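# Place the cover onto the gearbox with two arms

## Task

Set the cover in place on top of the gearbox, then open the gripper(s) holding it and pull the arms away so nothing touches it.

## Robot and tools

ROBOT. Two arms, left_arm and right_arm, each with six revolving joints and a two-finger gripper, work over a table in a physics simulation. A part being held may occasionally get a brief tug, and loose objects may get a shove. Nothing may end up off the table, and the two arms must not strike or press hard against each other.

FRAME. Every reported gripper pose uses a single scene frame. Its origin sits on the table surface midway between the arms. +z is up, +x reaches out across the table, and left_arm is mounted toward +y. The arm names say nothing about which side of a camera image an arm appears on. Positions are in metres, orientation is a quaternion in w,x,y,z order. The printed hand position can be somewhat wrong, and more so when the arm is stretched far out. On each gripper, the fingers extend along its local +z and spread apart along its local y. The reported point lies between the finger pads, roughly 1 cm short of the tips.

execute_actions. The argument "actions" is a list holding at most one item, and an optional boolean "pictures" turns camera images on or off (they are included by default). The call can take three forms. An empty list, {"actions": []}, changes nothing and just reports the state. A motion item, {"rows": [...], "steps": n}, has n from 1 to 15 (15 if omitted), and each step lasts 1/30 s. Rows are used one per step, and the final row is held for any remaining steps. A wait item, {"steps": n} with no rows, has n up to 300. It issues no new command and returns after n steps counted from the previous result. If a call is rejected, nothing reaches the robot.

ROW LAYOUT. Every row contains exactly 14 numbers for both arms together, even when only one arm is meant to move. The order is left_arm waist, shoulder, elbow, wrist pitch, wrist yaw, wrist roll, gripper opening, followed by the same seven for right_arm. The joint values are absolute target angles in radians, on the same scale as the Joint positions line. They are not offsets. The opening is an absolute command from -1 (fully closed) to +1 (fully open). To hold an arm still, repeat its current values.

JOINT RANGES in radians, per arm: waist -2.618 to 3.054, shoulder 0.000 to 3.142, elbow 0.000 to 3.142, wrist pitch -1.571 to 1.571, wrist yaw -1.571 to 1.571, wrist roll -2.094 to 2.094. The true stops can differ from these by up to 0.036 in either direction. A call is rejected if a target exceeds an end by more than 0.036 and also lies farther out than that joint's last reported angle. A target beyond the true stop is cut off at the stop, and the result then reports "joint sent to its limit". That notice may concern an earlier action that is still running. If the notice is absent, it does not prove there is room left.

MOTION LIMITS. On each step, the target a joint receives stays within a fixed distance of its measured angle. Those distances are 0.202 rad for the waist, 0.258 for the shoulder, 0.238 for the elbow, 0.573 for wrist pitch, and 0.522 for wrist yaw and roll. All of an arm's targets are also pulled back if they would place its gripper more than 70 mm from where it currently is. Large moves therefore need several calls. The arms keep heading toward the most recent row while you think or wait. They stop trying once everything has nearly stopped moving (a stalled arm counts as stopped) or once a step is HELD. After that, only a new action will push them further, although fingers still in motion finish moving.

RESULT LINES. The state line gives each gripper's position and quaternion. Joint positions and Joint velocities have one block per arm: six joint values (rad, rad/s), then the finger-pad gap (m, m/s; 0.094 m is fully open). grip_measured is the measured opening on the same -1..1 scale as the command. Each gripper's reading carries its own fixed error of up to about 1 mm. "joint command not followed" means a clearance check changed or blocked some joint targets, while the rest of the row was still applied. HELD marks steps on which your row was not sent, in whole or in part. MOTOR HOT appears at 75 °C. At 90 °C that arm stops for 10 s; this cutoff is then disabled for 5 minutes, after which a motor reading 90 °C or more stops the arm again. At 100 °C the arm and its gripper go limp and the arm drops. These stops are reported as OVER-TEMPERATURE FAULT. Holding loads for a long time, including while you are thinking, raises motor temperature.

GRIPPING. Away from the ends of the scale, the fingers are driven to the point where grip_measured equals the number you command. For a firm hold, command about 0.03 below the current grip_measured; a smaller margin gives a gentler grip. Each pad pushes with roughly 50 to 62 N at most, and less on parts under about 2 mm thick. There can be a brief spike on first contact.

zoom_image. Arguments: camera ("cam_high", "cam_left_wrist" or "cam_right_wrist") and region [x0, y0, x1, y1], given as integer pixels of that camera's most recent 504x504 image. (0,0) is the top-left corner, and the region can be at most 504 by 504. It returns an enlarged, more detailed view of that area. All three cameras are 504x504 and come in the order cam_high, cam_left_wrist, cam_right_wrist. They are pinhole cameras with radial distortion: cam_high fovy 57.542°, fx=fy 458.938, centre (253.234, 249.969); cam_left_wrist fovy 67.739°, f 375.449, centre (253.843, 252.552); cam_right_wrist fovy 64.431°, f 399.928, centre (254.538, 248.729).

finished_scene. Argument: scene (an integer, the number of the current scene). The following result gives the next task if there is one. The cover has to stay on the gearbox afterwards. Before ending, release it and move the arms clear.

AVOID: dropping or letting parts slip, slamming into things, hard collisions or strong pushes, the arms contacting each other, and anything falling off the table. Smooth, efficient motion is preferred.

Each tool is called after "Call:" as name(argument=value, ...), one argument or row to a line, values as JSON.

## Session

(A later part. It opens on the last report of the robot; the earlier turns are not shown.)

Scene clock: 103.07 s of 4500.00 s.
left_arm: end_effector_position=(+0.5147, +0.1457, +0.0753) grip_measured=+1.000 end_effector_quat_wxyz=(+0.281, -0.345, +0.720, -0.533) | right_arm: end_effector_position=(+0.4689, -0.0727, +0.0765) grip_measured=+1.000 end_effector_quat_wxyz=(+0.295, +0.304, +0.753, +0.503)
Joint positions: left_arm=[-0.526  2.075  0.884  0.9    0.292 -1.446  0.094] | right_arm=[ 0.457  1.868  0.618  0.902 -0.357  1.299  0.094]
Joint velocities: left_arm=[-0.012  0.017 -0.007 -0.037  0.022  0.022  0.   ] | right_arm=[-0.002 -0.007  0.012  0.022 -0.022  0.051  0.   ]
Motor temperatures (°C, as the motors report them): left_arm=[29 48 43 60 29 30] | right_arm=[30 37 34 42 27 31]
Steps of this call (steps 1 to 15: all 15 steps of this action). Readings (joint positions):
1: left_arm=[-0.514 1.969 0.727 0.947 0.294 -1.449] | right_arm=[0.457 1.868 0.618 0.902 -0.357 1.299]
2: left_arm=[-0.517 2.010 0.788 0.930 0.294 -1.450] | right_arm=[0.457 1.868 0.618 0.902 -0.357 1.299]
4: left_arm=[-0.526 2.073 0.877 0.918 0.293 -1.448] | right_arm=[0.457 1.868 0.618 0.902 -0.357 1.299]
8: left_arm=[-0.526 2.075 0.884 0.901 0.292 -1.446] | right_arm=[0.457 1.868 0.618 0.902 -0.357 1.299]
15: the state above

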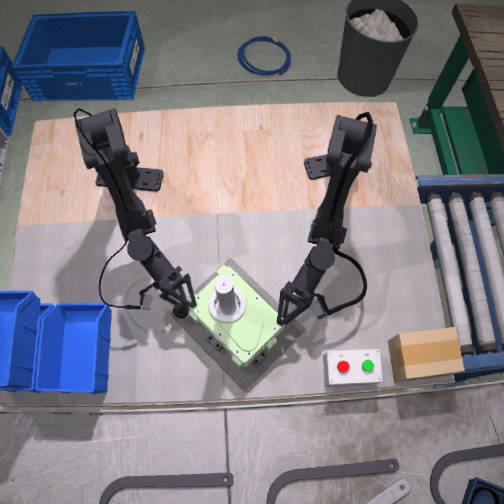

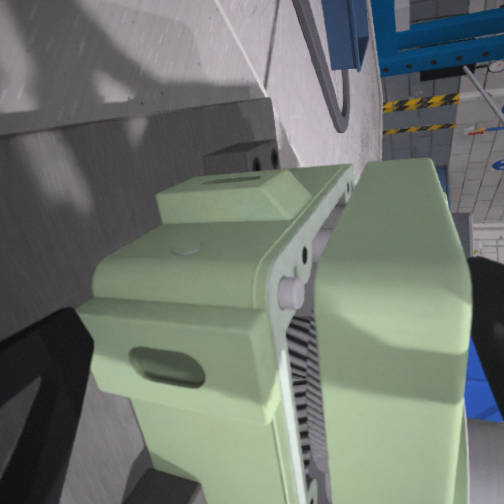

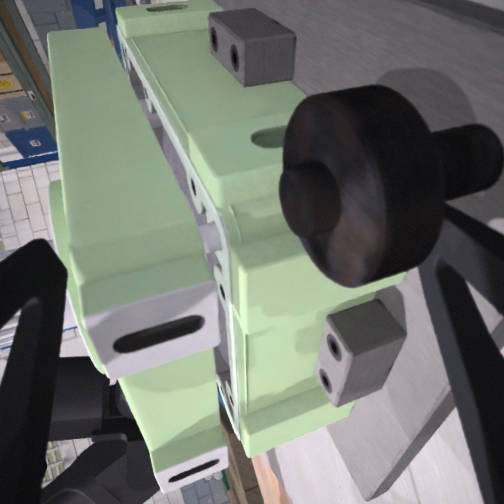

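Call:
execute_actions(
  actions=[
    {"rows":[[-0.52,1.95,0.76,0.93,0.3,-1.45,1,0.46,1.87,0.65,0.89,-0.36,1.29,1]],"steps":15},
  ],
)

Scene clock: 104.13 s of 4500.00 s.
left_arm: end_effector_position=(+0.4902, +0.1542, +0.0888) grip_measured=+1.000 end_effector_quat_wxyz=(+0.282, -0.344, +0.718, -0.536) | right_arm: end_effector_position=(+0.4689, -0.0727, +0.0765) grip_measured=+1.000 end_effector_quat_wxyz=(+0.295, +0.304, +0.753, +0.503)
Joint positions: left_arm=[-0.525  1.968  0.772  0.912  0.294 -1.449  0.094] | right_arm=[ 0.457  1.868  0.618  0.902 -0.357  1.299  0.094]
Joint velocities: left_arm=[ 0.007  0.007 -0.017 -0.007  0.007 -0.007  0.   ] | right_arm=[-0.002  0.007  0.007 -0.022 -0.007 -0.037  0.   ]
Motor temperatures (°C, as the motors report them): left_arm=[29 48 43 60 29 30] | right_arm=[30 37 34 42 27 31]
Steps of this call (steps 1 to 15: the robot went on to your last target; steps 16 to 17: nothing new was sent; steps 18 to 32: all 15 steps of this action). Readings (joint positions):
18: left_arm=[-0.525 2.063 0.869 0.904 0.292 -1.446] | right_arm=[0.457 1.868 0.618 0.902 -0.357 1.299]
19: left_arm=[-0.525 2.034 0.833 0.904 0.292 -1.447] | right_arm=[0.457 1.868 0.618 0.902 -0.357 1.299]
21: left_arm=[-0.525 1.987 0.781 0.904 0.293 -1.448] | right_arm=[0.457 1.868 0.618 0.902 -0.357 1.299]
25: left_arm=[-0.525 1.968 0.772 0.912 0.294 -1.449] | right_arm=[0.457 1.868 0.618 0.902 -0.357 1.299]
32: the state above

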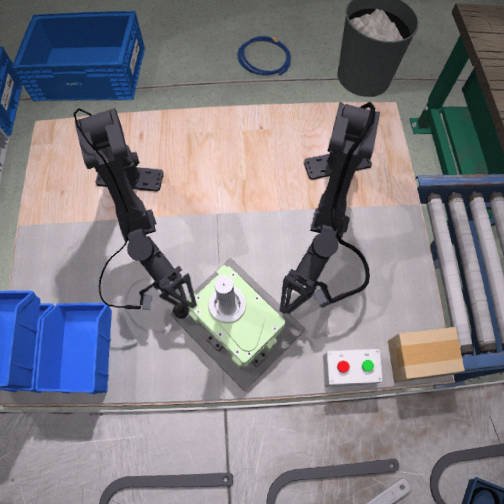

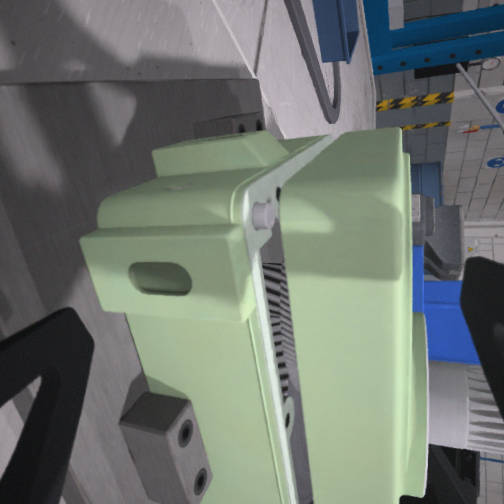

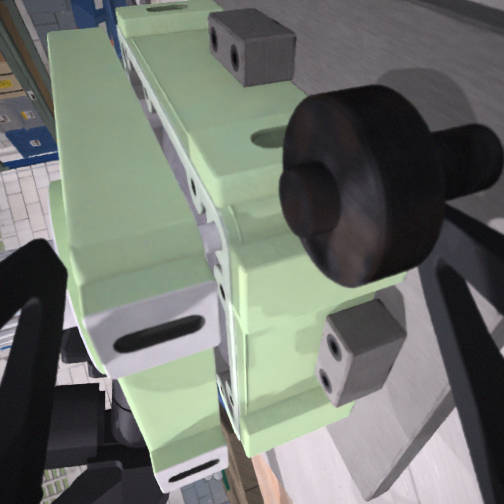

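Call:
execute_actions(
  actions=[
    {"rows":[[-0.7,1.65,0.65,0.7,0,-0.5,1,0.46,1.87,0.65,0.89,-0.36,1.29,1]],"steps":15},
  ],
  pictures=false,
)

Call:
execute_actions(
  actions=[
    {"rows":[[-0.888,1.68,0.92,0.46,-0.03,0.09,1,0.46,1.87,0.65,0.89,-0.36,1.29,1]],"steps":15},
  ],
  pictures=false,
)

Call:
execute_actions(
  actions=[
    {"rows":[[-0.888,1.9,1.17,0.38,-0.03,0.09,1,0.46,1.87,0.65,0.89,-0.36,1.29,1]],"steps":15},
  ],
)

Scene clock: 105.43 s of 4500.00 s.
left_arm: end_effector_position=(+0.4369, +0.1340, +0.1422) grip_measured=+1.000 end_effector_quat_wxyz=(+0.514, -0.010, +0.797, -0.317) | right_arm: end_effector_position=(+0.4689, -0.0727, +0.0765) grip_measured=+1.000 end_effector_quat_wxyz=(+0.295, +0.304, +0.753, +0.503)
Joint positions: left_arm=[-0.709  1.647  0.655  0.718  0.02  -0.56   0.094] | right_arm=[ 0.457  1.868  0.618  0.902 -0.357  1.299  0.094]
Joint velocities: left_arm=[-0.007  0.002 -0.012 -0.066 -0.051  0.374  0.   ] | right_arm=[-0.002 -0.002 -0.002  0.007  0.066 -0.081  0.   ]
Motor temperatures (°C, as the motors report them): left_arm=[29 48 43 59 29 30] | right_arm=[30 37 35 42 27 31]
Steps of this call (steps 1 to 15: the robot went on to your last target; steps 16 to 24: nothing new was sent; steps 25 to 39: all 15 steps of this action). Readings (joint positions):
25: left_arm=[-0.545 1.940 0.757 0.881 0.240 -1.372] | right_arm=[0.457 1.868 0.618 0.902 -0.357 1.299]
26: left_arm=[-0.579 1.878 0.716 0.826 0.179 -1.275] | right_arm=[0.457 1.868 0.618 0.902 -0.357 1.299]
28: left_arm=[-0.667 1.744 0.660 0.756 0.121 -1.080] | right_arm=[0.457 1.868 0.618 0.902 -0.357 1.299]
32: left_arm=[-0.714 1.641 0.655 0.754 0.070 -0.751] | right_arm=[0.457 1.868 0.618 0.902 -0.357 1.299]
39: the state above

Scene clock: 105.93 s of 4500.00 s.
left_arm: end_effector_position=(+0.4219, +0.0424, +0.1781) grip_measured=+1.000 end_effector_quat_wxyz=(+0.566, +0.294, +0.748, -0.182) | right_arm: end_effector_position=(+0.4688, -0.0727, +0.0764) grip_measured=+1.000 end_effector_quat_wxyz=(+0.295, +0.304, +0.753, +0.503)
Joint positions: left_arm=[-0.897  1.686  0.904  0.484 -0.02   0.057  0.094] | right_arm=[ 0.457  1.868  0.618  0.901 -0.357  1.299  0.094]
Joint velocities: left_arm=[-0.007 -0.012 -0.007 -0.139 -0.066  0.183  0.   ] | right_arm=[-0.012 -0.002  0.017  0.037 -0.007 -0.037  0.   ]
Motor temperatures (°C, as the motors report them): left_arm=[29 48 43 59 29 30] | right_arm=[30 37 35 42 27 31]
Steps of this call (steps 1 to 15: all 15 steps of this action). Readings (joint positions):
1: left_arm=[-0.725 1.650 0.680 0.675 0.001 -0.493] | right_arm=[0.457 1.868 0.618 0.902 -0.357 1.299]
2: left_arm=[-0.756 1.666 0.730 0.619 -0.013 -0.412] | right_arm=[0.457 1.868 0.618 0.902 -0.357 1.299]
4: left_arm=[-0.834 1.693 0.835 0.556 -0.019 -0.241] | right_arm=[0.457 1.868 0.618 0.901 -0.357 1.299]
8: left_arm=[-0.901 1.686 0.904 0.538 -0.012 -0.047] | right_arm=[0.457 1.868 0.618 0.901 -0.357 1.299]
15: the state above

Scene clock: 106.43 s of 4500.00 s.
left_arm: end_effector_position=(+0.4627, +0.0079, +0.1469) grip_measured=+1.000 end_effector_quat_wxyz=(+0.536, +0.313, +0.767, -0.163) | right_arm: end_effector_position=(+0.4688, -0.0727, +0.0764) grip_measured=+1.000 end_effector_quat_wxyz=(+0.295, +0.304, +0.753, +0.503)
Joint positions: left_arm=[-0.897  1.916  1.146  0.388 -0.022  0.084  0.094] | right_arm=[ 0.457  1.868  0.618  0.901 -0.357  1.299  0.094]
Joint velocities: left_arm=[-0.012 -0.022 -0.002  0.022  0.066  0.022  0.   ] | right_arm=[-0.002 -0.017  0.007 -0.037  0.095  0.007  0.   ]
Motor temperatures (°C, as the motors report them): left_arm=[29 48 43 59 29 30] | right_arm=[30 37 35 41 27 31]
Steps of this call (steps 1 to 15: all 15 steps of this action). Readings (joint positions):
1: left_arm=[-0.897 1.710 0.938 0.456 -0.021 0.063] | right_arm=[0.457 1.868 0.618 0.901 -0.357 1.299]
2: left_arm=[-0.897 1.767 1.012 0.437 -0.022 0.067] | right_arm=[0.457 1.868 0.618 0.901 -0.357 1.299]
4: left_arm=[-0.897 1.870 1.126 0.436 -0.022 0.073] | right_arm=[0.457 1.868 0.618 0.901 -0.357 1.299]
8: left_arm=[-0.897 1.915 1.146 0.403 -0.022 0.080] | right_arm=[0.457 1.868 0.618 0.901 -0.357 1.299]
15: the state above

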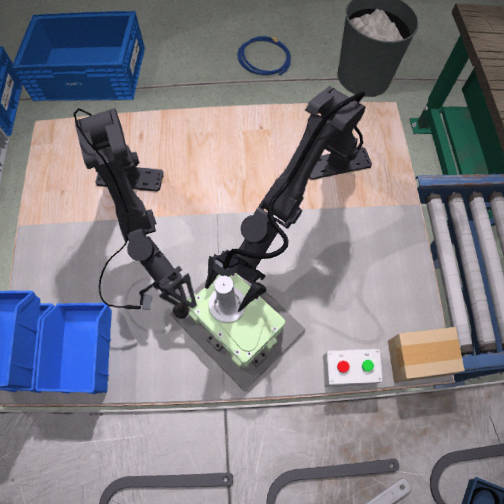

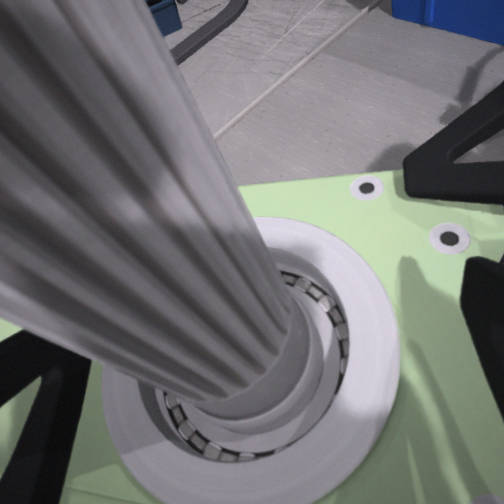

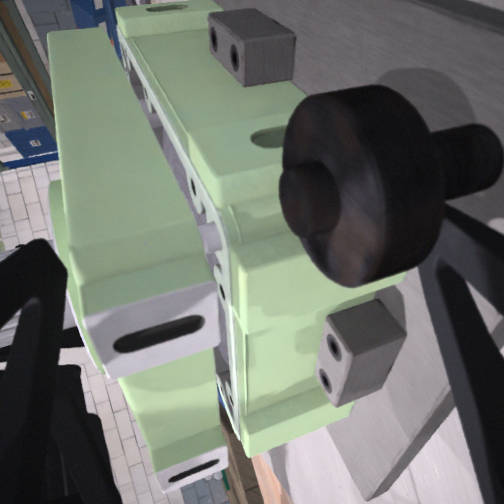

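Call:
execute_actions(
  actions=[
    {"rows":[[-0.865,1.9,1.17,0.38,-0.03,0.09,1,0.45,1.8,0.54,0.95,-0.36,1.29,1],[-0.865,1.9,1.17,0.38,-0.03,0.09,1,0.45,1.8,0.54,0.95,-0.36,1.29,1],[-0.865,1.9,1.17,0.38,-0.03,0.09,1,0.45,1.8,0.54,0.95,-0.36,1.29,1],[-0.865,1.92,1.17,0.37,-0.03,0.09,1,0.45,1.8,0.54,0.95,-0.36,1.29,1],[-0.865,1.94,1.18,0.36,-0.03,0.09,1,0.45,1.8,0.54,0.95,-0.36,1.29,1],[-0.865,1.96,1.19,0.35,-0.03,0.09,1,0.45,1.8,0.54,0.95,-0.36,1.29,1]],"steps":15},
  ],
)

Scene clock: 107.63 s of 4500.00 s.
left_arm: end_effector_position=(+0.4749, +0.0169, +0.1375) grip_measured=+1.000 end_effector_quat_wxyz=(+0.531, +0.305, +0.775, -0.154) | right_arm: end_effector_position=(+0.4551, -0.0768, +0.0785) grip_measured=+1.000 end_effector_quat_wxyz=(+0.297, +0.303, +0.752, +0.505)
Joint positions: left_arm=[-0.87   1.944  1.161  0.385 -0.021  0.083  0.094] | right_arm=[ 0.457  1.826  0.556  0.929 -0.357  1.299  0.094]
Joint velocities: left_arm=[-0.007  0.002 -0.002 -0.037  0.022 -0.022  0.   ] | right_arm=[ 0.012  0.002  0.002 -0.022  0.081  0.022  0.   ]
Motor temperatures (°C, as the motors report them): left_arm=[29 48 43 59 29 30] | right_arm=[30 37 35 41 27 31]
Steps of this call (steps 1 to 15: the robot went on to your last target; steps 16 to 21: nothing new was sent; steps 22 to 36: all 15 steps of this action). Readings (joint positions):
22: left_arm=[-0.895 1.916 1.146 0.388 -0.022 0.085] | right_arm=[0.457 1.863 0.610 0.907 -0.357 1.299]
23: left_arm=[-0.892 1.916 1.146 0.388 -0.022 0.085] | right_arm=[0.457 1.851 0.593 0.914 -0.357 1.299]
25: left_arm=[-0.881 1.916 1.146 0.387 -0.022 0.085] | right_arm=[0.457 1.830 0.564 0.919 -0.357 1.299]
29: left_arm=[-0.870 1.941 1.159 0.383 -0.023 0.084] | right_arm=[0.457 1.826 0.556 0.924 -0.357 1.299]
36: the state above

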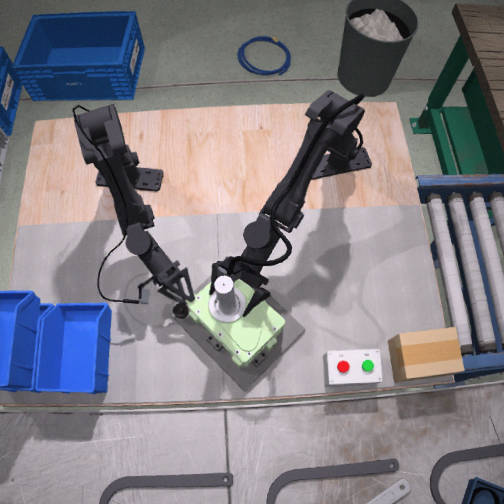

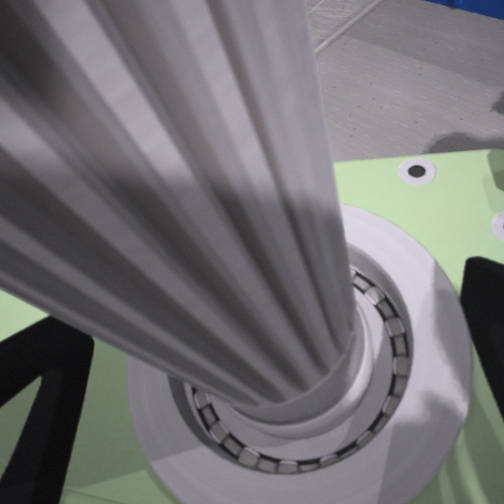

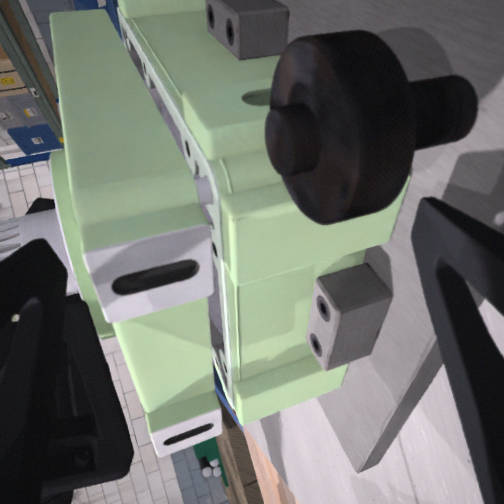

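Call:
execute_actions(
  actions=[
    {"rows":[[-0.895,1.93,1.16,0.3,-0.03,0.09,1,0.45,1.8,0.54,0.95,-0.36,1.29,1]],"steps":12},
  ],
  pictures=false,
)

Call:
execute_actions(
  actions=[
    {"rows":[[-0.885,1.93,1.16,0.3,-0.03,0.09,0.9,0.45,1.8,0.54,0.95,-0.36,1.29,1],[-0.885,1.93,1.16,0.3,-0.03,0.09,0.85,0.45,1.8,0.54,0.95,-0.36,1.29,1],[-0.885,1.93,1.16,0.3,-0.03,0.09,0.8,0.45,1.8,0.54,0.95,-0.36,1.29,1],[-0.885,1.93,1.16,0.3,-0.03,0.09,0.7,0.45,1.8,0.54,0.95,-0.36,1.29,1]],"steps":12},
  ],
)

Scene clock: 109.03 s of 4500.00 s.
left_arm: end_effector_position=(+0.4677, +0.0146, +0.1292) grip_measured=+1.000 end_effector_quat_wxyz=(+0.516, +0.313, +0.784, -0.150) | right_arm: end_effector_position=(+0.4551, -0.0767, +0.0787) grip_measured=+1.000 end_effector_quat_wxyz=(+0.297, +0.303, +0.751, +0.505)
Joint positions: left_arm=[-0.884  1.943  1.161  0.344 -0.029  0.084  0.094] | right_arm=[ 0.457  1.826  0.556  0.93  -0.357  1.299  0.094]
Joint velocities: left_arm=[ 0.007 -0.007  0.002  0.037  0.007 -0.037  0.   ] | right_arm=[ 0.007  0.002  0.007 -0.022 -0.037 -0.022  0.   ]
Motor temperatures (°C, as the motors report them): left_arm=[29 48 43 58 29 30] | right_arm=[30 37 35 41 27 31]
Steps of this call (steps 1 to 15: the robot went on to your last target; steps 16 to 30: nothing new was sent; steps 31 to 42: all 12 steps of this action). Readings (joint positions):
31: left_arm=[-0.872 1.944 1.161 0.383 -0.022 0.083] | right_arm=[0.457 1.826 0.556 0.930 -0.357 1.299]
32: left_arm=[-0.874 1.943 1.161 0.378 -0.023 0.083] | right_arm=[0.457 1.826 0.556 0.930 -0.357 1.299]
34: left_arm=[-0.880 1.943 1.161 0.355 -0.024 0.084] | right_arm=[0.457 1.826 0.556 0.930 -0.357 1.299]
38: left_arm=[-0.884 1.943 1.161 0.344 -0.029 0.084] | right_arm=[0.457 1.826 0.556 0.930 -0.357 1.299]
42: the state above

Scene clock: 109.43 s of 4500.00 s.
left_arm: end_effector_position=(+0.4691, +0.0163, +0.1293) grip_measured=+0.820 end_effector_quat_wxyz=(+0.517, +0.310, +0.784, -0.146) | right_arm: end_effector_position=(+0.4551, -0.0767, +0.0787) grip_measured=+1.000 end_effector_quat_wxyz=(+0.297, +0.303, +0.751, +0.505)
Joint positions: left_arm=[-0.882  1.943  1.161  0.345 -0.036  0.084  0.085] | right_arm=[ 0.457  1.826  0.556  0.93  -0.357  1.299  0.094]
Joint velocities: left_arm=[ 0.002  0.002 -0.017  0.037 -0.051  0.066  0.   ] | right_arm=[-0.022 -0.012 -0.007 -0.051 -0.007  0.007  0.   ]
Motor temperatures (°C, as the motors report them): left_arm=[29 48 43 58 29 30] | right_arm=[30 37 35 41 27 31]
Steps of this call (steps 1 to 12: all 12 steps of this action). Readings (joint positions):
1: left_arm=[-0.884 1.943 1.161 0.344 -0.033 0.084] | right_arm=[0.457 1.826 0.556 0.930 -0.357 1.299]
2: left_arm=[-0.883 1.943 1.161 0.344 -0.037 0.085] | right_arm=[0.457 1.826 0.556 0.930 -0.357 1.299]
4: left_arm=[-0.882 1.943 1.161 0.345 -0.036 0.084] | right_arm=[0.457 1.826 0.556 0.930 -0.357 1.299]
8: left_arm=[-0.882 1.943 1.161 0.345 -0.036 0.084] | right_arm=[0.457 1.826 0.556 0.930 -0.357 1.299]
12: the state above

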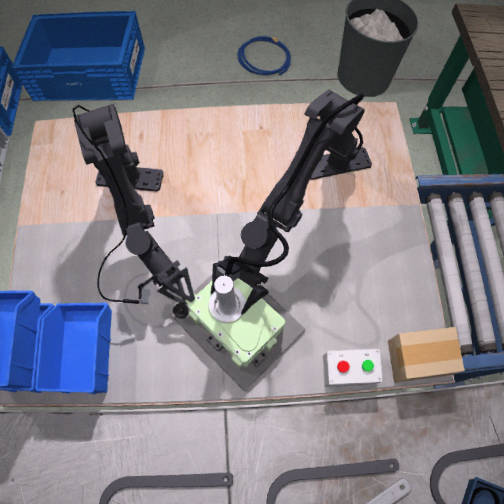

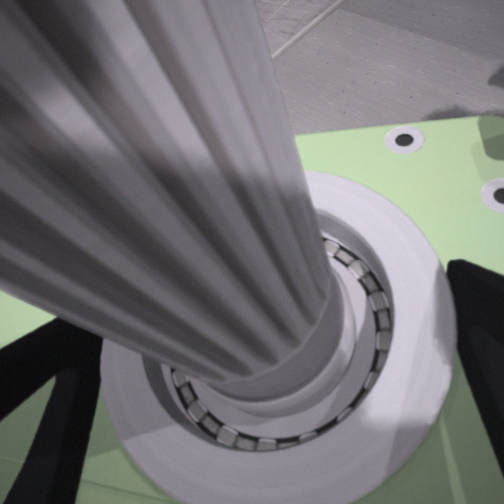

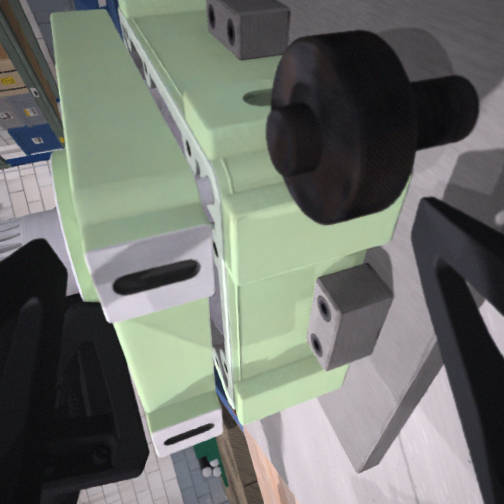

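Call:
execute_actions(
  actions=[
    {"rows":[[-0.9,1.88,1.13,0.4,-0.03,0.1,0.7,0.45,1.8,0.54,0.95,-0.36,1.29,1]],"steps":15},
  ],
)

Call:
execute_actions(
  actions=[
    {"rows":[[-0.9,1.85,1.12,0.43,-0.03,0.1,0.7,0.45,1.8,0.54,0.95,-0.36,1.29,1]],"steps":10},
  ],
)

Scene clock: 110.70 s of 4500.00 s.
left_arm: end_effector_position=(+0.4692, +0.0163, +0.1315) grip_measured=+0.820 end_effector_quat_wxyz=(+0.524, +0.308, +0.780, -0.149) | right_arm: end_effector_position=(+0.4551, -0.0767, +0.0787) grip_measured=+1.000 end_effector_quat_wxyz=(+0.297, +0.303, +0.751, +0.505)
Joint positions: left_arm=[-0.882  1.94   1.149  0.373 -0.036  0.084  0.085] | right_arm=[ 0.457  1.826  0.556  0.93  -0.357  1.299  0.094]
Joint velocities: left_arm=[ 0.002  0.017  0.007  0.022  0.037 -0.007 -0.   ] | right_arm=[-0.002 -0.002 -0.002 -0.051  0.007 -0.037  0.   ]
Motor temperatures (°C, as the motors report them): left_arm=[29 48 43 58 29 30] | right_arm=[30 37 35 41 27 31]
Steps of this call (steps 1 to 15: the robot went on to your last target; steps 16 to 23: nothing new was sent; steps 24 to 38: all 15 steps of this action). Readings (joint positions):
24: left_arm=[-0.882 1.940 1.159 0.350 -0.036 0.084] | right_arm=[0.457 1.826 0.556 0.930 -0.357 1.299]
25: left_arm=[-0.882 1.940 1.155 0.358 -0.036 0.084] | right_arm=[0.457 1.826 0.556 0.930 -0.357 1.299]
27: left_arm=[-0.882 1.940 1.151 0.368 -0.036 0.084] | right_arm=[0.457 1.826 0.556 0.930 -0.357 1.299]
31: left_arm=[-0.882 1.940 1.149 0.372 -0.036 0.084] | right_arm=[0.457 1.826 0.556 0.930 -0.357 1.299]
38: the state above

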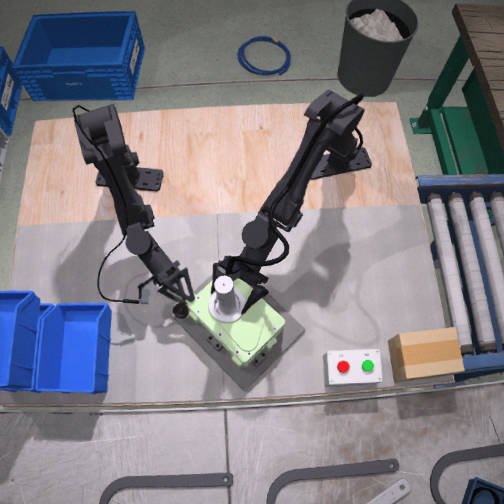

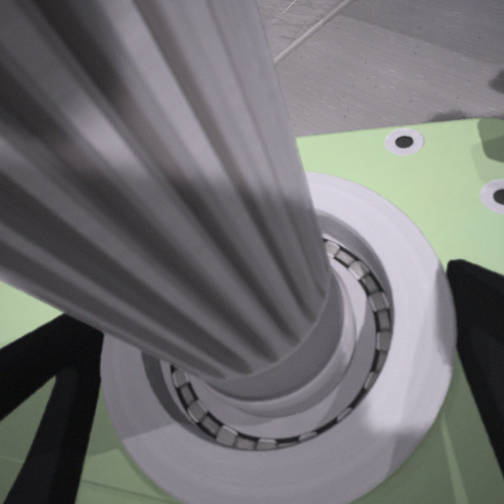

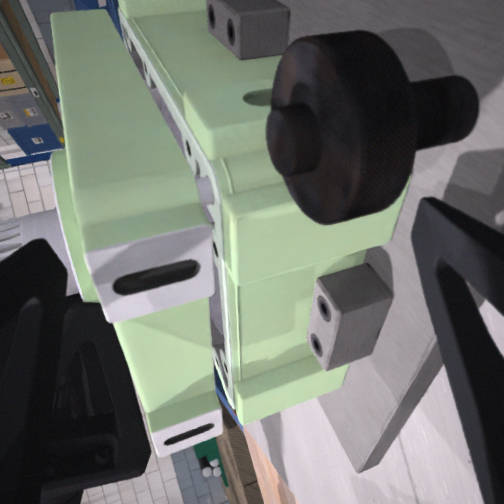

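Scene clock: 111.03 s of 4500.00 s.
left_arm: end_effector_position=(+0.4690, +0.0164, +0.1324) grip_measured=+0.820 end_effector_quat_wxyz=(+0.528, +0.307, +0.777, -0.150) | right_arm: end_effector_position=(+0.4551, -0.0767, +0.0787) grip_measured=+1.000 end_effector_quat_wxyz=(+0.297, +0.303, +0.751, +0.505)
Joint positions: left_arm=[-0.882  1.939  1.139  0.392 -0.036  0.084  0.085] | right_arm=[ 0.457  1.826  0.556  0.93  -0.357  1.299  0.094]
Joint velocities: left_arm=[-0.002 -0.002 -0.017 -0.022  0.022 -0.051 -0.   ] | right_arm=[-0.007 -0.002 -0.012 -0.007 -0.066  0.066  0.   ]
Motor temperatures (°C, as the motors report them): left_arm=[29 48 43 58 29 30] | right_arm=[30 37 35 41 27 31]
Steps of this call (steps 1 to 10: all 10 steps of this action). Readings (joint positions):
1: left_arm=[-0.882 1.939 1.147 0.376 -0.036 0.084] | right_arm=[0.457 1.826 0.556 0.930 -0.357 1.299]
2: left_arm=[-0.882 1.939 1.144 0.382 -0.036 0.084] | right_arm=[0.457 1.826 0.556 0.930 -0.357 1.299]
4: left_arm=[-0.882 1.939 1.141 0.389 -0.036 0.084] | right_arm=[0.457 1.826 0.556 0.930 -0.357 1.299]
8: left_arm=[-0.882 1.939 1.139 0.392 -0.036 0.084] | right_arm=[0.457 1.826 0.556 0.930 -0.357 1.299]
10: the state above

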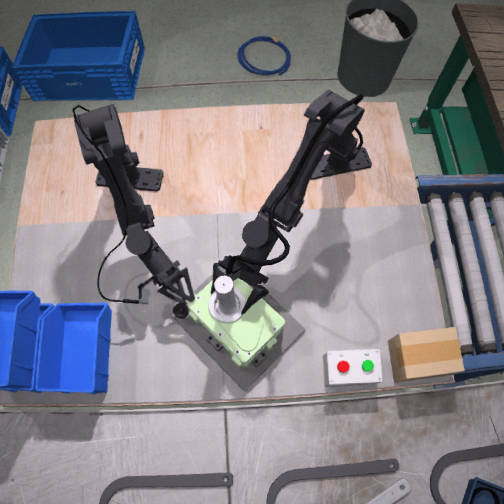

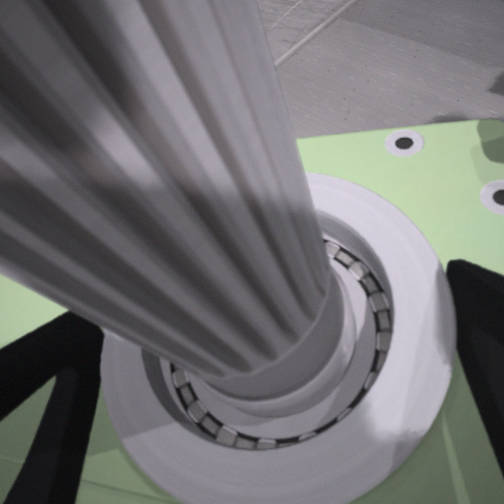

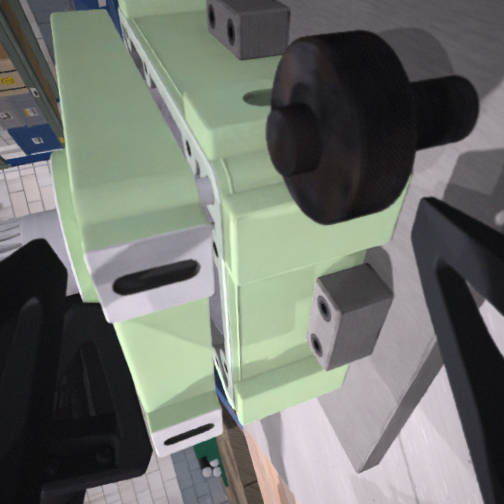

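Call:
execute_actions(
  actions=[
    {"rows":[[-0.882,1.93,1.15,0.39,-0.03,-0.1,0.7,0.45,1.8,0.54,0.95,-0.36,1.29,1],[-0.882,1.93,1.15,0.39,-0.03,-0.25,0.7,0.45,1.8,0.54,0.95,-0.36,1.29,1],[-0.882,1.93,1.15,0.39,-0.03,-0.4,0.7,0.45,1.8,0.54,0.95,-0.36,1.29,1]],"steps":15},
  ],
)

Scene clock: 112.50 s of 4500.00 s.
left_arm: end_effector_position=(+0.4696, +0.0175, +0.1306) grip_measured=+0.819 end_effector_quat_wxyz=(+0.520, +0.276, +0.790, -0.170) | right_arm: end_effector_position=(+0.4551, -0.0767, +0.0787) grip_measured=+1.000 end_effector_quat_wxyz=(+0.297, +0.303, +0.751, +0.505)
Joint positions: left_arm=[-0.879  1.942  1.139  0.39  -0.034  0.006  0.085] | right_arm=[ 0.457  1.826  0.556  0.93  -0.357  1.299  0.094]
Joint velocities: left_arm=[-0.017 -0.002 -0.002 -0.051 -0.051  0.022  0.001] | right_arm=[-0.002  0.007 -0.007 -0.022 -0.022  0.007  0.   ]
Motor temperatures (°C, as the motors report them): left_arm=[29 49 43 58 29 31] | right_arm=[30 37 35 41 27 31]
Steps of this call (steps 1 to 15: the robot went on to your last target; steps 16 to 29: nothing new was sent; steps 30 to 44: all 15 steps of this action). Readings (joint positions):
30: left_arm=[-0.882 1.943 1.139 0.392 -0.036 0.068] | right_arm=[0.457 1.826 0.556 0.930 -0.357 1.299]
31: left_arm=[-0.880 1.942 1.139 0.391 -0.033 0.039] | right_arm=[0.457 1.826 0.556 0.930 -0.357 1.299]
33: left_arm=[-0.879 1.942 1.139 0.390 -0.033 0.007] | right_arm=[0.457 1.826 0.556 0.930 -0.357 1.299]
37: left_arm=[-0.879 1.942 1.139 0.390 -0.034 0.006] | right_arm=[0.457 1.826 0.556 0.930 -0.357 1.299]
44: the state above

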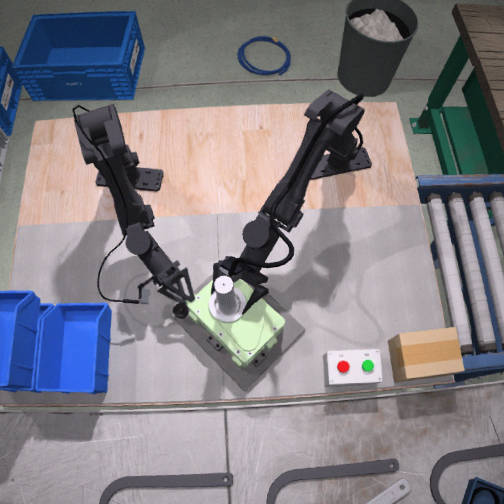

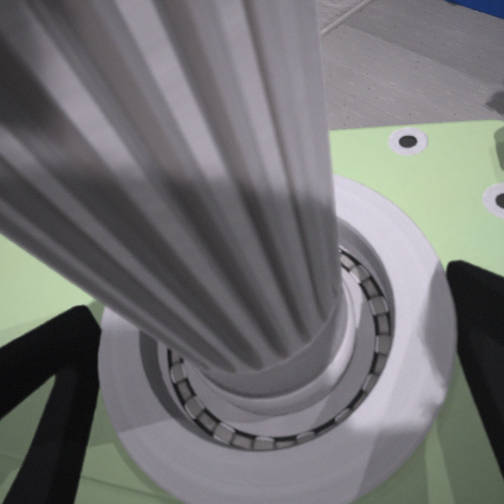

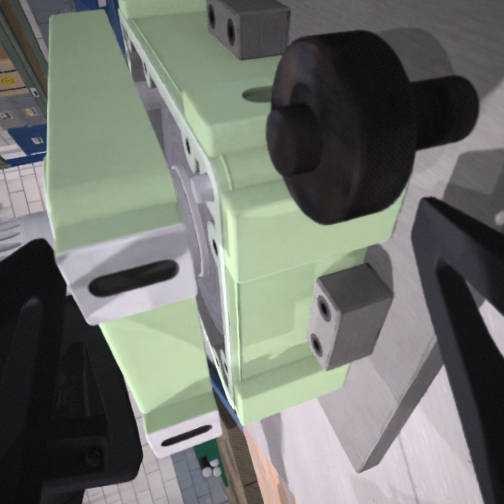

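Call:
execute_actions(
  actions=[
    {"rows":[[-0.89,1.9,1.13,0.39,-0.03,-0.08,0.7,0.45,1.8,0.54,0.95,-0.36,1.29,1]],"steps":15},
  ],
)

Scene clock: 113.73 s of 4500.00 s.
left_arm: end_effector_position=(+0.4695, +0.0173, +0.1313) grip_measured=+0.819 end_effector_quat_wxyz=(+0.523, +0.286, +0.786, -0.164) | right_arm: end_effector_position=(+0.4551, -0.0767, +0.0787) grip_measured=+1.000 end_effector_quat_wxyz=(+0.297, +0.303, +0.751, +0.505)
Joint positions: left_arm=[-0.88   1.94   1.139  0.39  -0.033  0.029  0.085] | right_arm=[ 0.457  1.826  0.556  0.93  -0.357  1.299  0.094]
Joint velocities: left_arm=[ 0.007  0.002 -0.002 -0.037  0.022 -0.007  0.001] | right_arm=[-0.002  0.007  0.007 -0.037 -0.037 -0.081  0.   ]
Motor temperatures (°C, as the motors report them): left_arm=[29 49 43 58 29 32] | right_arm=[30 37 35 41 27 31]
Steps of this call (steps 1 to 15: the robot went on to your last target; steps 16 to 22: nothing new was sent; steps 23 to 37: all 15 steps of this action). Readings (joint positions):
23: left_arm=[-0.880 1.940 1.139 0.390 -0.034 0.027] | right_arm=[0.457 1.826 0.556 0.930 -0.357 1.299]
24: left_arm=[-0.880 1.940 1.139 0.390 -0.033 0.029] | right_arm=[0.457 1.826 0.556 0.930 -0.357 1.299]
26: left_arm=[-0.880 1.940 1.139 0.390 -0.033 0.029] | right_arm=[0.457 1.826 0.556 0.930 -0.357 1.299]
30: left_arm=[-0.880 1.940 1.139 0.390 -0.033 0.029] | right_arm=[0.457 1.826 0.556 0.930 -0.357 1.299]
37: the state above

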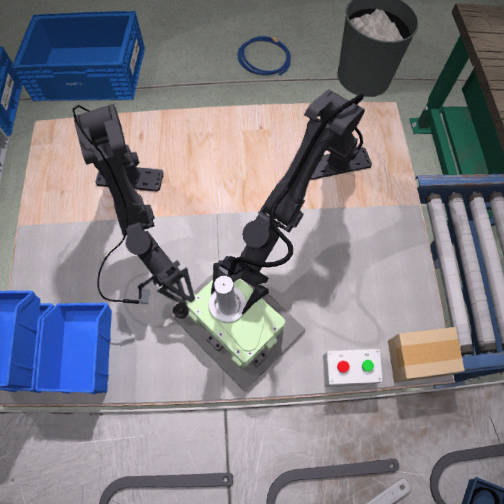

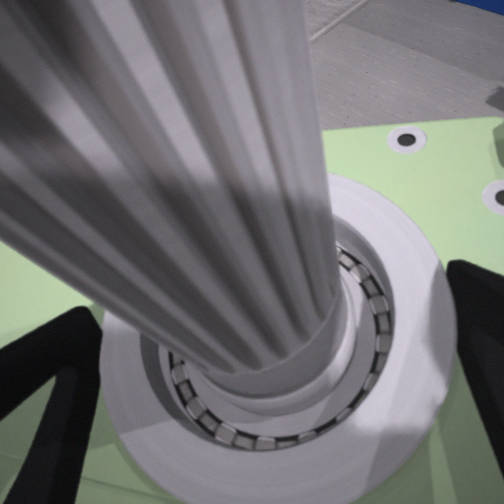

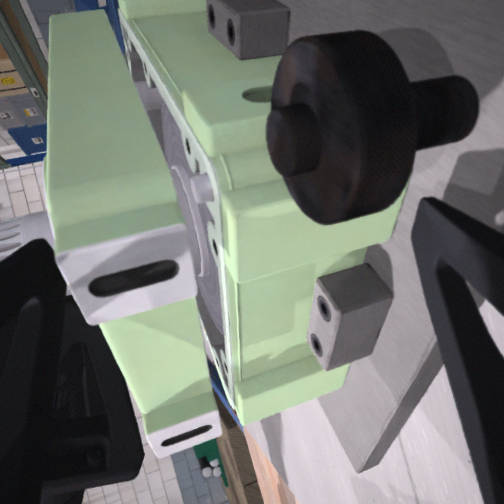

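Call:
execute_actions(
  actions=[
    {"rows":[[-0.89,1.85,1.17,0.39,-0.03,-0.08,0.7,0.45,1.8,0.54,0.95,-0.36,1.29,1]],"steps":15},
  ],
)

Call:
execute_actions(
  actions=[
    {"rows":[[-0.89,1.82,1.19,0.39,-0.03,-0.08,0.7,0.45,1.8,0.54,0.95,-0.36,1.29,1]],"steps":10},
  ],
)

Scene clock: 115.53 s of 4500.00 s.
left_arm: end_effector_position=(+0.4693, +0.0175, +0.1327) grip_measured=+0.819 end_effector_quat_wxyz=(+0.523, +0.286, +0.786, -0.165) | right_arm: end_effector_position=(+0.4551, -0.0767, +0.0787) grip_measured=+1.000 end_effector_quat_wxyz=(+0.297, +0.303, +0.751, +0.505)
Joint positions: left_arm=[-0.88   1.937  1.139  0.388 -0.033  0.029  0.085] | right_arm=[ 0.457  1.826  0.556  0.93  -0.357  1.299  0.094]
Joint velocities: left_arm=[-0.007 -0.002 -0.002 -0.037 -0.022  0.022 -0.   ] | right_arm=[-0.017  0.012 -0.002  0.022 -0.037 -0.022  0.   ]
Motor temperatures (°C, as the motors report them): left_arm=[29 50 42 58 29 32] | right_arm=[30 38 35 41 27 31]
Steps of this call (steps 1 to 15: the robot went on to your last target; steps 16 to 39: nothing new was sent; steps 40 to 54: all 15 steps of this action). Readings (joint positions):
40: left_arm=[-0.880 1.937 1.139 0.389 -0.033 0.029] | right_arm=[0.457 1.826 0.556 0.930 -0.357 1.299]
41: left_arm=[-0.880 1.937 1.139 0.388 -0.033 0.029] | right_arm=[0.457 1.826 0.556 0.930 -0.357 1.299]
43: left_arm=[-0.880 1.937 1.139 0.388 -0.033 0.029] | right_arm=[0.457 1.826 0.556 0.930 -0.357 1.299]
47: left_arm=[-0.880 1.937 1.139 0.388 -0.033 0.029] | right_arm=[0.457 1.826 0.556 0.930 -0.357 1.299]
54: the state above

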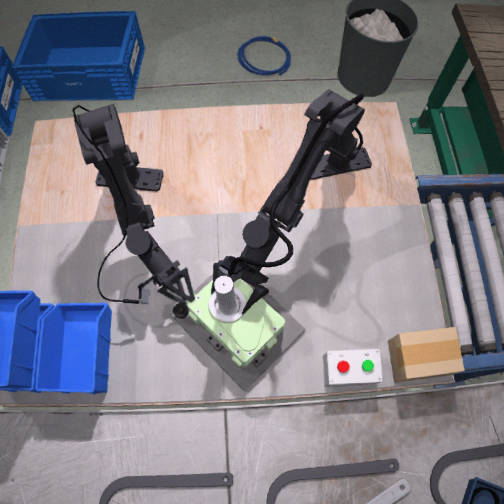

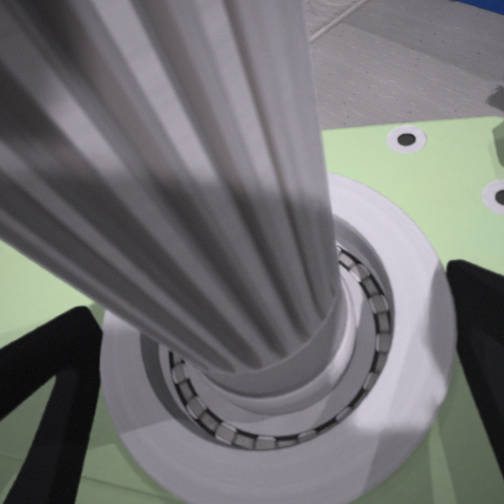

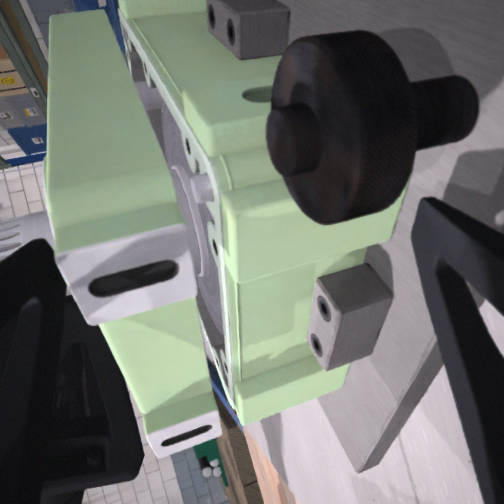

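Scene clock: 115.87 s of 4500.00 s.
left_arm: end_effector_position=(+0.4695, +0.0173, +0.1338) grip_measured=+0.819 end_effector_quat_wxyz=(+0.519, +0.287, +0.789, -0.163) | right_arm: end_effector_position=(+0.4551, -0.0767, +0.0787) grip_measured=+1.000 end_effector_quat_wxyz=(+0.297, +0.303, +0.751, +0.505)
Joint positions: left_arm=[-0.88   1.934  1.153  0.361 -0.033  0.03   0.085] | right_arm=[ 0.457  1.826  0.556  0.93  -0.357  1.299  0.094]
Joint velocities: left_arm=[ 0.002 -0.012  0.002 -0.007  0.007 -0.007  0.   ] | right_arm=[ 0.012  0.007  0.007 -0.051  0.081 -0.051  0.   ]
Motor temperatures (°C, as the motors report them): left_arm=[29 50 43 58 29 32] | right_arm=[30 38 34 41 27 31]
Steps of this call (steps 1 to 10: all 10 steps of this action). Readings (joint positions):
1: left_arm=[-0.880 1.936 1.142 0.385 -0.033 0.030] | right_arm=[0.457 1.826 0.556 0.930 -0.357 1.299]
2: left_arm=[-0.880 1.935 1.146 0.377 -0.033 0.030] | right_arm=[0.457 1.826 0.556 0.930 -0.357 1.299]
4: left_arm=[-0.880 1.935 1.150 0.367 -0.033 0.030] | right_arm=[0.457 1.826 0.556 0.930 -0.357 1.299]
8: left_arm=[-0.880 1.934 1.152 0.361 -0.033 0.030] | right_arm=[0.457 1.826 0.556 0.930 -0.357 1.299]
10: the state above

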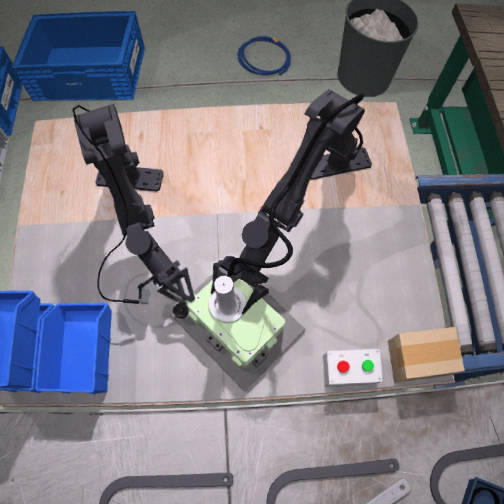

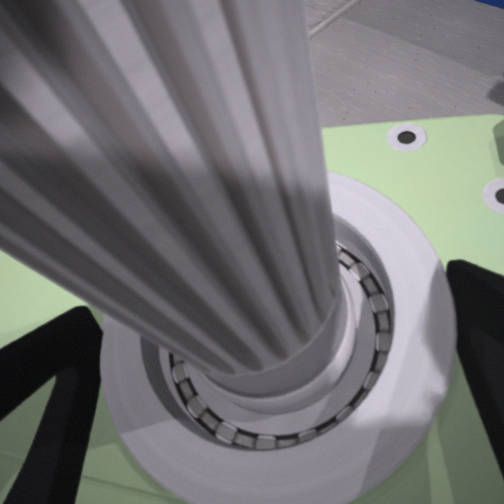

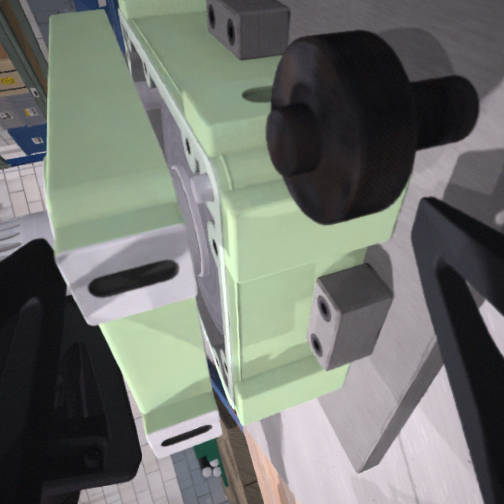

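Call:
execute_actions(
  actions=[
    {"rows":[[-0.88,1.88,1.17,0.37,-0.03,-0.05,0.7,0.46,1.79,0.58,0.95,-0.36,1.29,1]],"steps":10},
  ],
  pictures=false,
)

Call:
execute_actions(
  actions=[
    {"rows":[[-0.88,1.88,1.17,0.37,-0.03,-0.05,0.7,0.46,1.85,0.68,0.89,-0.36,1.29,1]],"steps":15},
  ],
)

Scene clock: 116.97 s of 4500.00 s.
left_arm: end_effector_position=(+0.4695, +0.0173, +0.1329) grip_measured=+0.819 end_effector_quat_wxyz=(+0.518, +0.288, +0.789, -0.162) | right_arm: end_effector_position=(+0.4551, -0.0767, +0.0787) grip_measured=+1.000 end_effector_quat_wxyz=(+0.297, +0.303, +0.751, +0.505)
Joint positions: left_arm=[-0.88   1.936  1.153  0.36  -0.033  0.031  0.085] | right_arm=[ 0.457  1.826  0.556  0.93  -0.357  1.299  0.094]
Joint velocities: left_arm=[ 0.007 -0.012 -0.002 -0.022 -0.051  0.007  0.   ] | right_arm=[-0.007  0.012  0.007  0.066 -0.051  0.051  0.   ]
Motor temperatures (°C, as the motors report them): left_arm=[29 51 43 57 29 32] | right_arm=[30 38 34 41 27 31]
Steps of this call (steps 1 to 15: the robot went on to your last target; steps 16 to 23: nothing new was sent; steps 24 to 33: all 10 steps of this action). Readings (joint positions):
24: left_arm=[-0.880 1.936 1.153 0.360 -0.033 0.031] | right_arm=[0.457 1.826 0.556 0.930 -0.357 1.299]
25: left_arm=[-0.880 1.936 1.153 0.360 -0.033 0.031] | right_arm=[0.457 1.826 0.556 0.930 -0.357 1.299]
27: left_arm=[-0.880 1.936 1.153 0.360 -0.033 0.031] | right_arm=[0.457 1.826 0.556 0.930 -0.357 1.299]
31: left_arm=[-0.880 1.936 1.153 0.360 -0.033 0.031] | right_arm=[0.457 1.826 0.556 0.930 -0.357 1.299]
33: the state above

Scene clock: 117.47 s of 4500.00 s.
left_arm: end_effector_position=(+0.4695, +0.0173, +0.1329) grip_measured=+0.819 end_effector_quat_wxyz=(+0.518, +0.288, +0.789, -0.162) | right_arm: end_effector_position=(+0.4708, -0.0700, +0.0851) grip_measured=+1.000 end_effector_quat_wxyz=(+0.293, +0.301, +0.751, +0.509)
Joint positions: left_arm=[-0.88   1.936  1.153  0.36  -0.033  0.031  0.085] | right_arm=[ 0.458  1.848  0.634  0.876 -0.366  1.303  0.094]
Joint velocities: left_arm=[ 0.007 -0.002  0.007 -0.007 -0.007 -0.051  0.   ] | right_arm=[-0.002  0.007 -0.012  0.037 -0.081 -0.037  0.   ]
Motor temperatures (°C, as the motors report them): left_arm=[29 52 43 57 29 32] | right_arm=[30 38 35 41 27 31]
Steps of this call (steps 1 to 15: all 15 steps of this action). Readings (joint positions):
1: left_arm=[-0.880 1.936 1.153 0.360 -0.033 0.031] | right_arm=[0.457 1.829 0.568 0.920 -0.358 1.299]
2: left_arm=[-0.880 1.936 1.153 0.360 -0.033 0.031] | right_arm=[0.457 1.838 0.592 0.907 -0.358 1.299]
4: left_arm=[-0.880 1.936 1.153 0.360 -0.033 0.031] | right_arm=[0.458 1.847 0.630 0.883 -0.363 1.303]
8: left_arm=[-0.880 1.936 1.153 0.360 -0.033 0.031] | right_arm=[0.458 1.848 0.634 0.876 -0.366 1.303]
15: the state above

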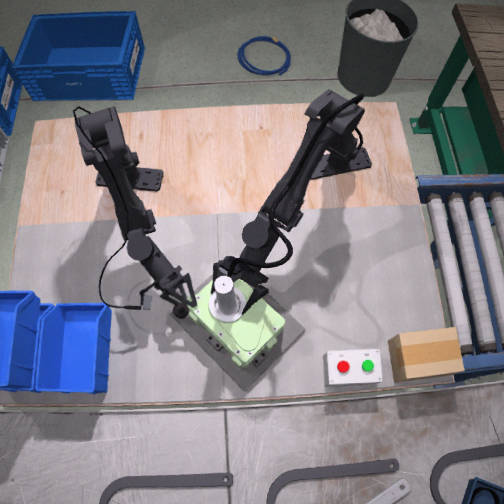

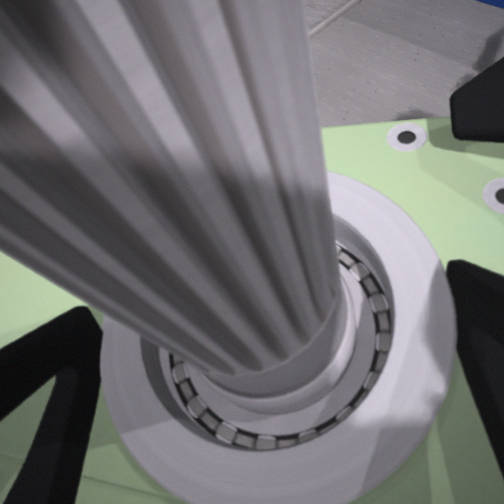

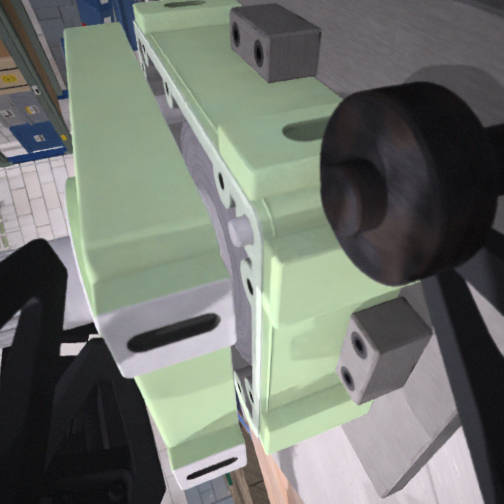

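Finger is over the corner. Close slowly.

Call:
execute_actions(
  actions=[
    {"rows":[[-0.88,1.88,1.17,0.37,-0.03,-0.1,0.7,0.46,1.85,0.66,0.89,-0.36,1.29,0.95],[-0.88,1.88,1.17,0.37,-0.03,-0.1,0.7,0.46,1.85,0.66,0.89,-0.36,1.29,0.9],[-0.88,1.88,1.17,0.37,-0.03,-0.1,0.7,0.46,1.85,0.66,0.89,-0.36,1.29,0.86],[-0.88,1.88,1.17,0.37,-0.03,-0.1,0.7,0.46,1.85,0.66,0.89,-0.36,1.29,0.82],[-0.88,1.88,1.17,0.37,-0.03,-0.1,0.7,0.46,1.85,0.66,0.89,-0.36,1.29,0.79],[-0.88,1.88,1.17,0.37,-0.03,-0.1,0.7,0.46,1.85,0.66,0.89,-0.36,1.29,0.76],[-0.88,1.88,1.17,0.37,-0.03,-0.1,0.7,0.46,1.85,0.66,0.89,-0.36,1.29,0.73],[-0.88,1.88,1.17,0.37,-0.03,-0.1,0.7,0.46,1.85,0.66,0.89,-0.36,1.29,0.7]],"steps":15},
  ],
)

Scene clock: 119.03 s of 4500.00 s.
left_arm: end_effector_position=(+0.4698, +0.0169, +0.1316) grip_measured=+0.819 end_effector_quat_wxyz=(+0.520, +0.293, +0.787, -0.158) | right_arm: end_effector_position=(+0.4702, -0.0716, +0.0792) grip_measured=+0.710 end_effector_quat_wxyz=(+0.289, +0.308, +0.755, +0.502)
Joint positions: left_arm=[-0.881  1.94   1.153  0.364 -0.037  0.044  0.085] | right_arm=[ 0.458  1.853  0.634  0.86  -0.359  1.303  0.08 ]
Joint velocities: left_arm=[-0.022  0.002 -0.007 -0.037 -0.051  0.066 -0.002] | right_arm=[-0.012 -0.007 -0.002  0.051  0.007  0.037  0.   ]
Motor temperatures (°C, as the motors report them): left_arm=[29 52 43 57 29 32] | right_arm=[30 38 35 41 27 31]
Steps of this call (steps 1 to 15: the robot went on to your last target; steps 16 to 32: nothing new was sent; steps 33 to 47: all 15 steps of this action). Readings (joint positions):
33: left_arm=[-0.880 1.936 1.153 0.360 -0.033 0.029] | right_arm=[0.458 1.848 0.634 0.873 -0.366 1.303]
34: left_arm=[-0.880 1.936 1.153 0.360 -0.033 0.029] | right_arm=[0.458 1.848 0.634 0.869 -0.364 1.302]
36: left_arm=[-0.880 1.936 1.153 0.360 -0.033 0.029] | right_arm=[0.458 1.848 0.634 0.862 -0.361 1.302]
40: left_arm=[-0.880 1.939 1.153 0.362 -0.034 0.039] | right_arm=[0.458 1.853 0.634 0.860 -0.359 1.303]
47: the state above

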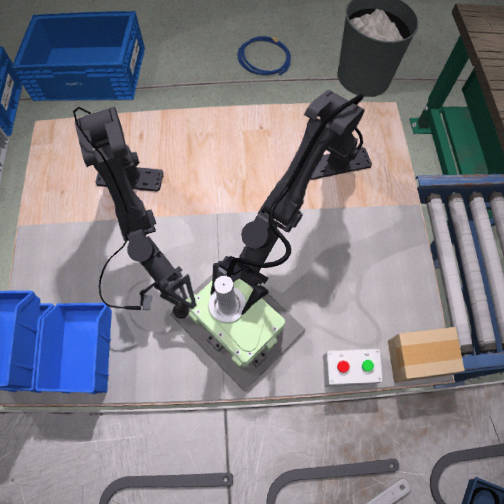

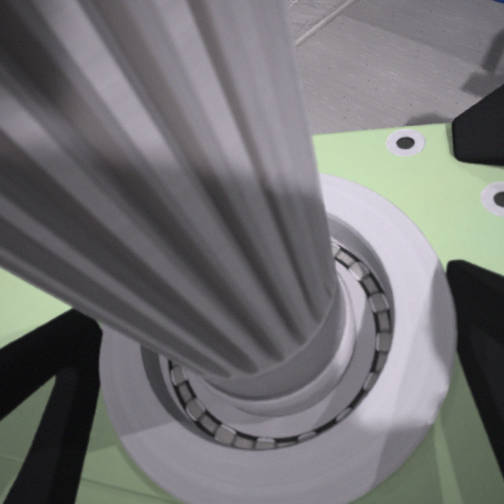

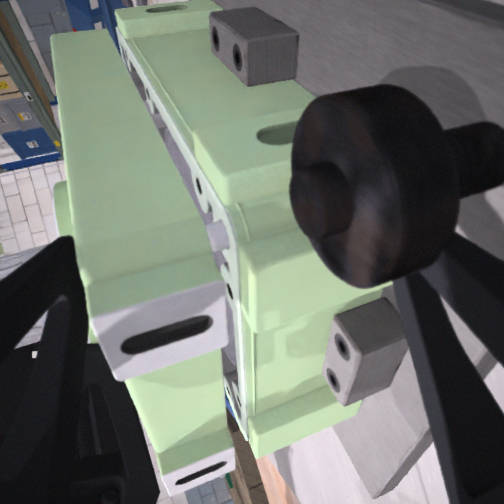

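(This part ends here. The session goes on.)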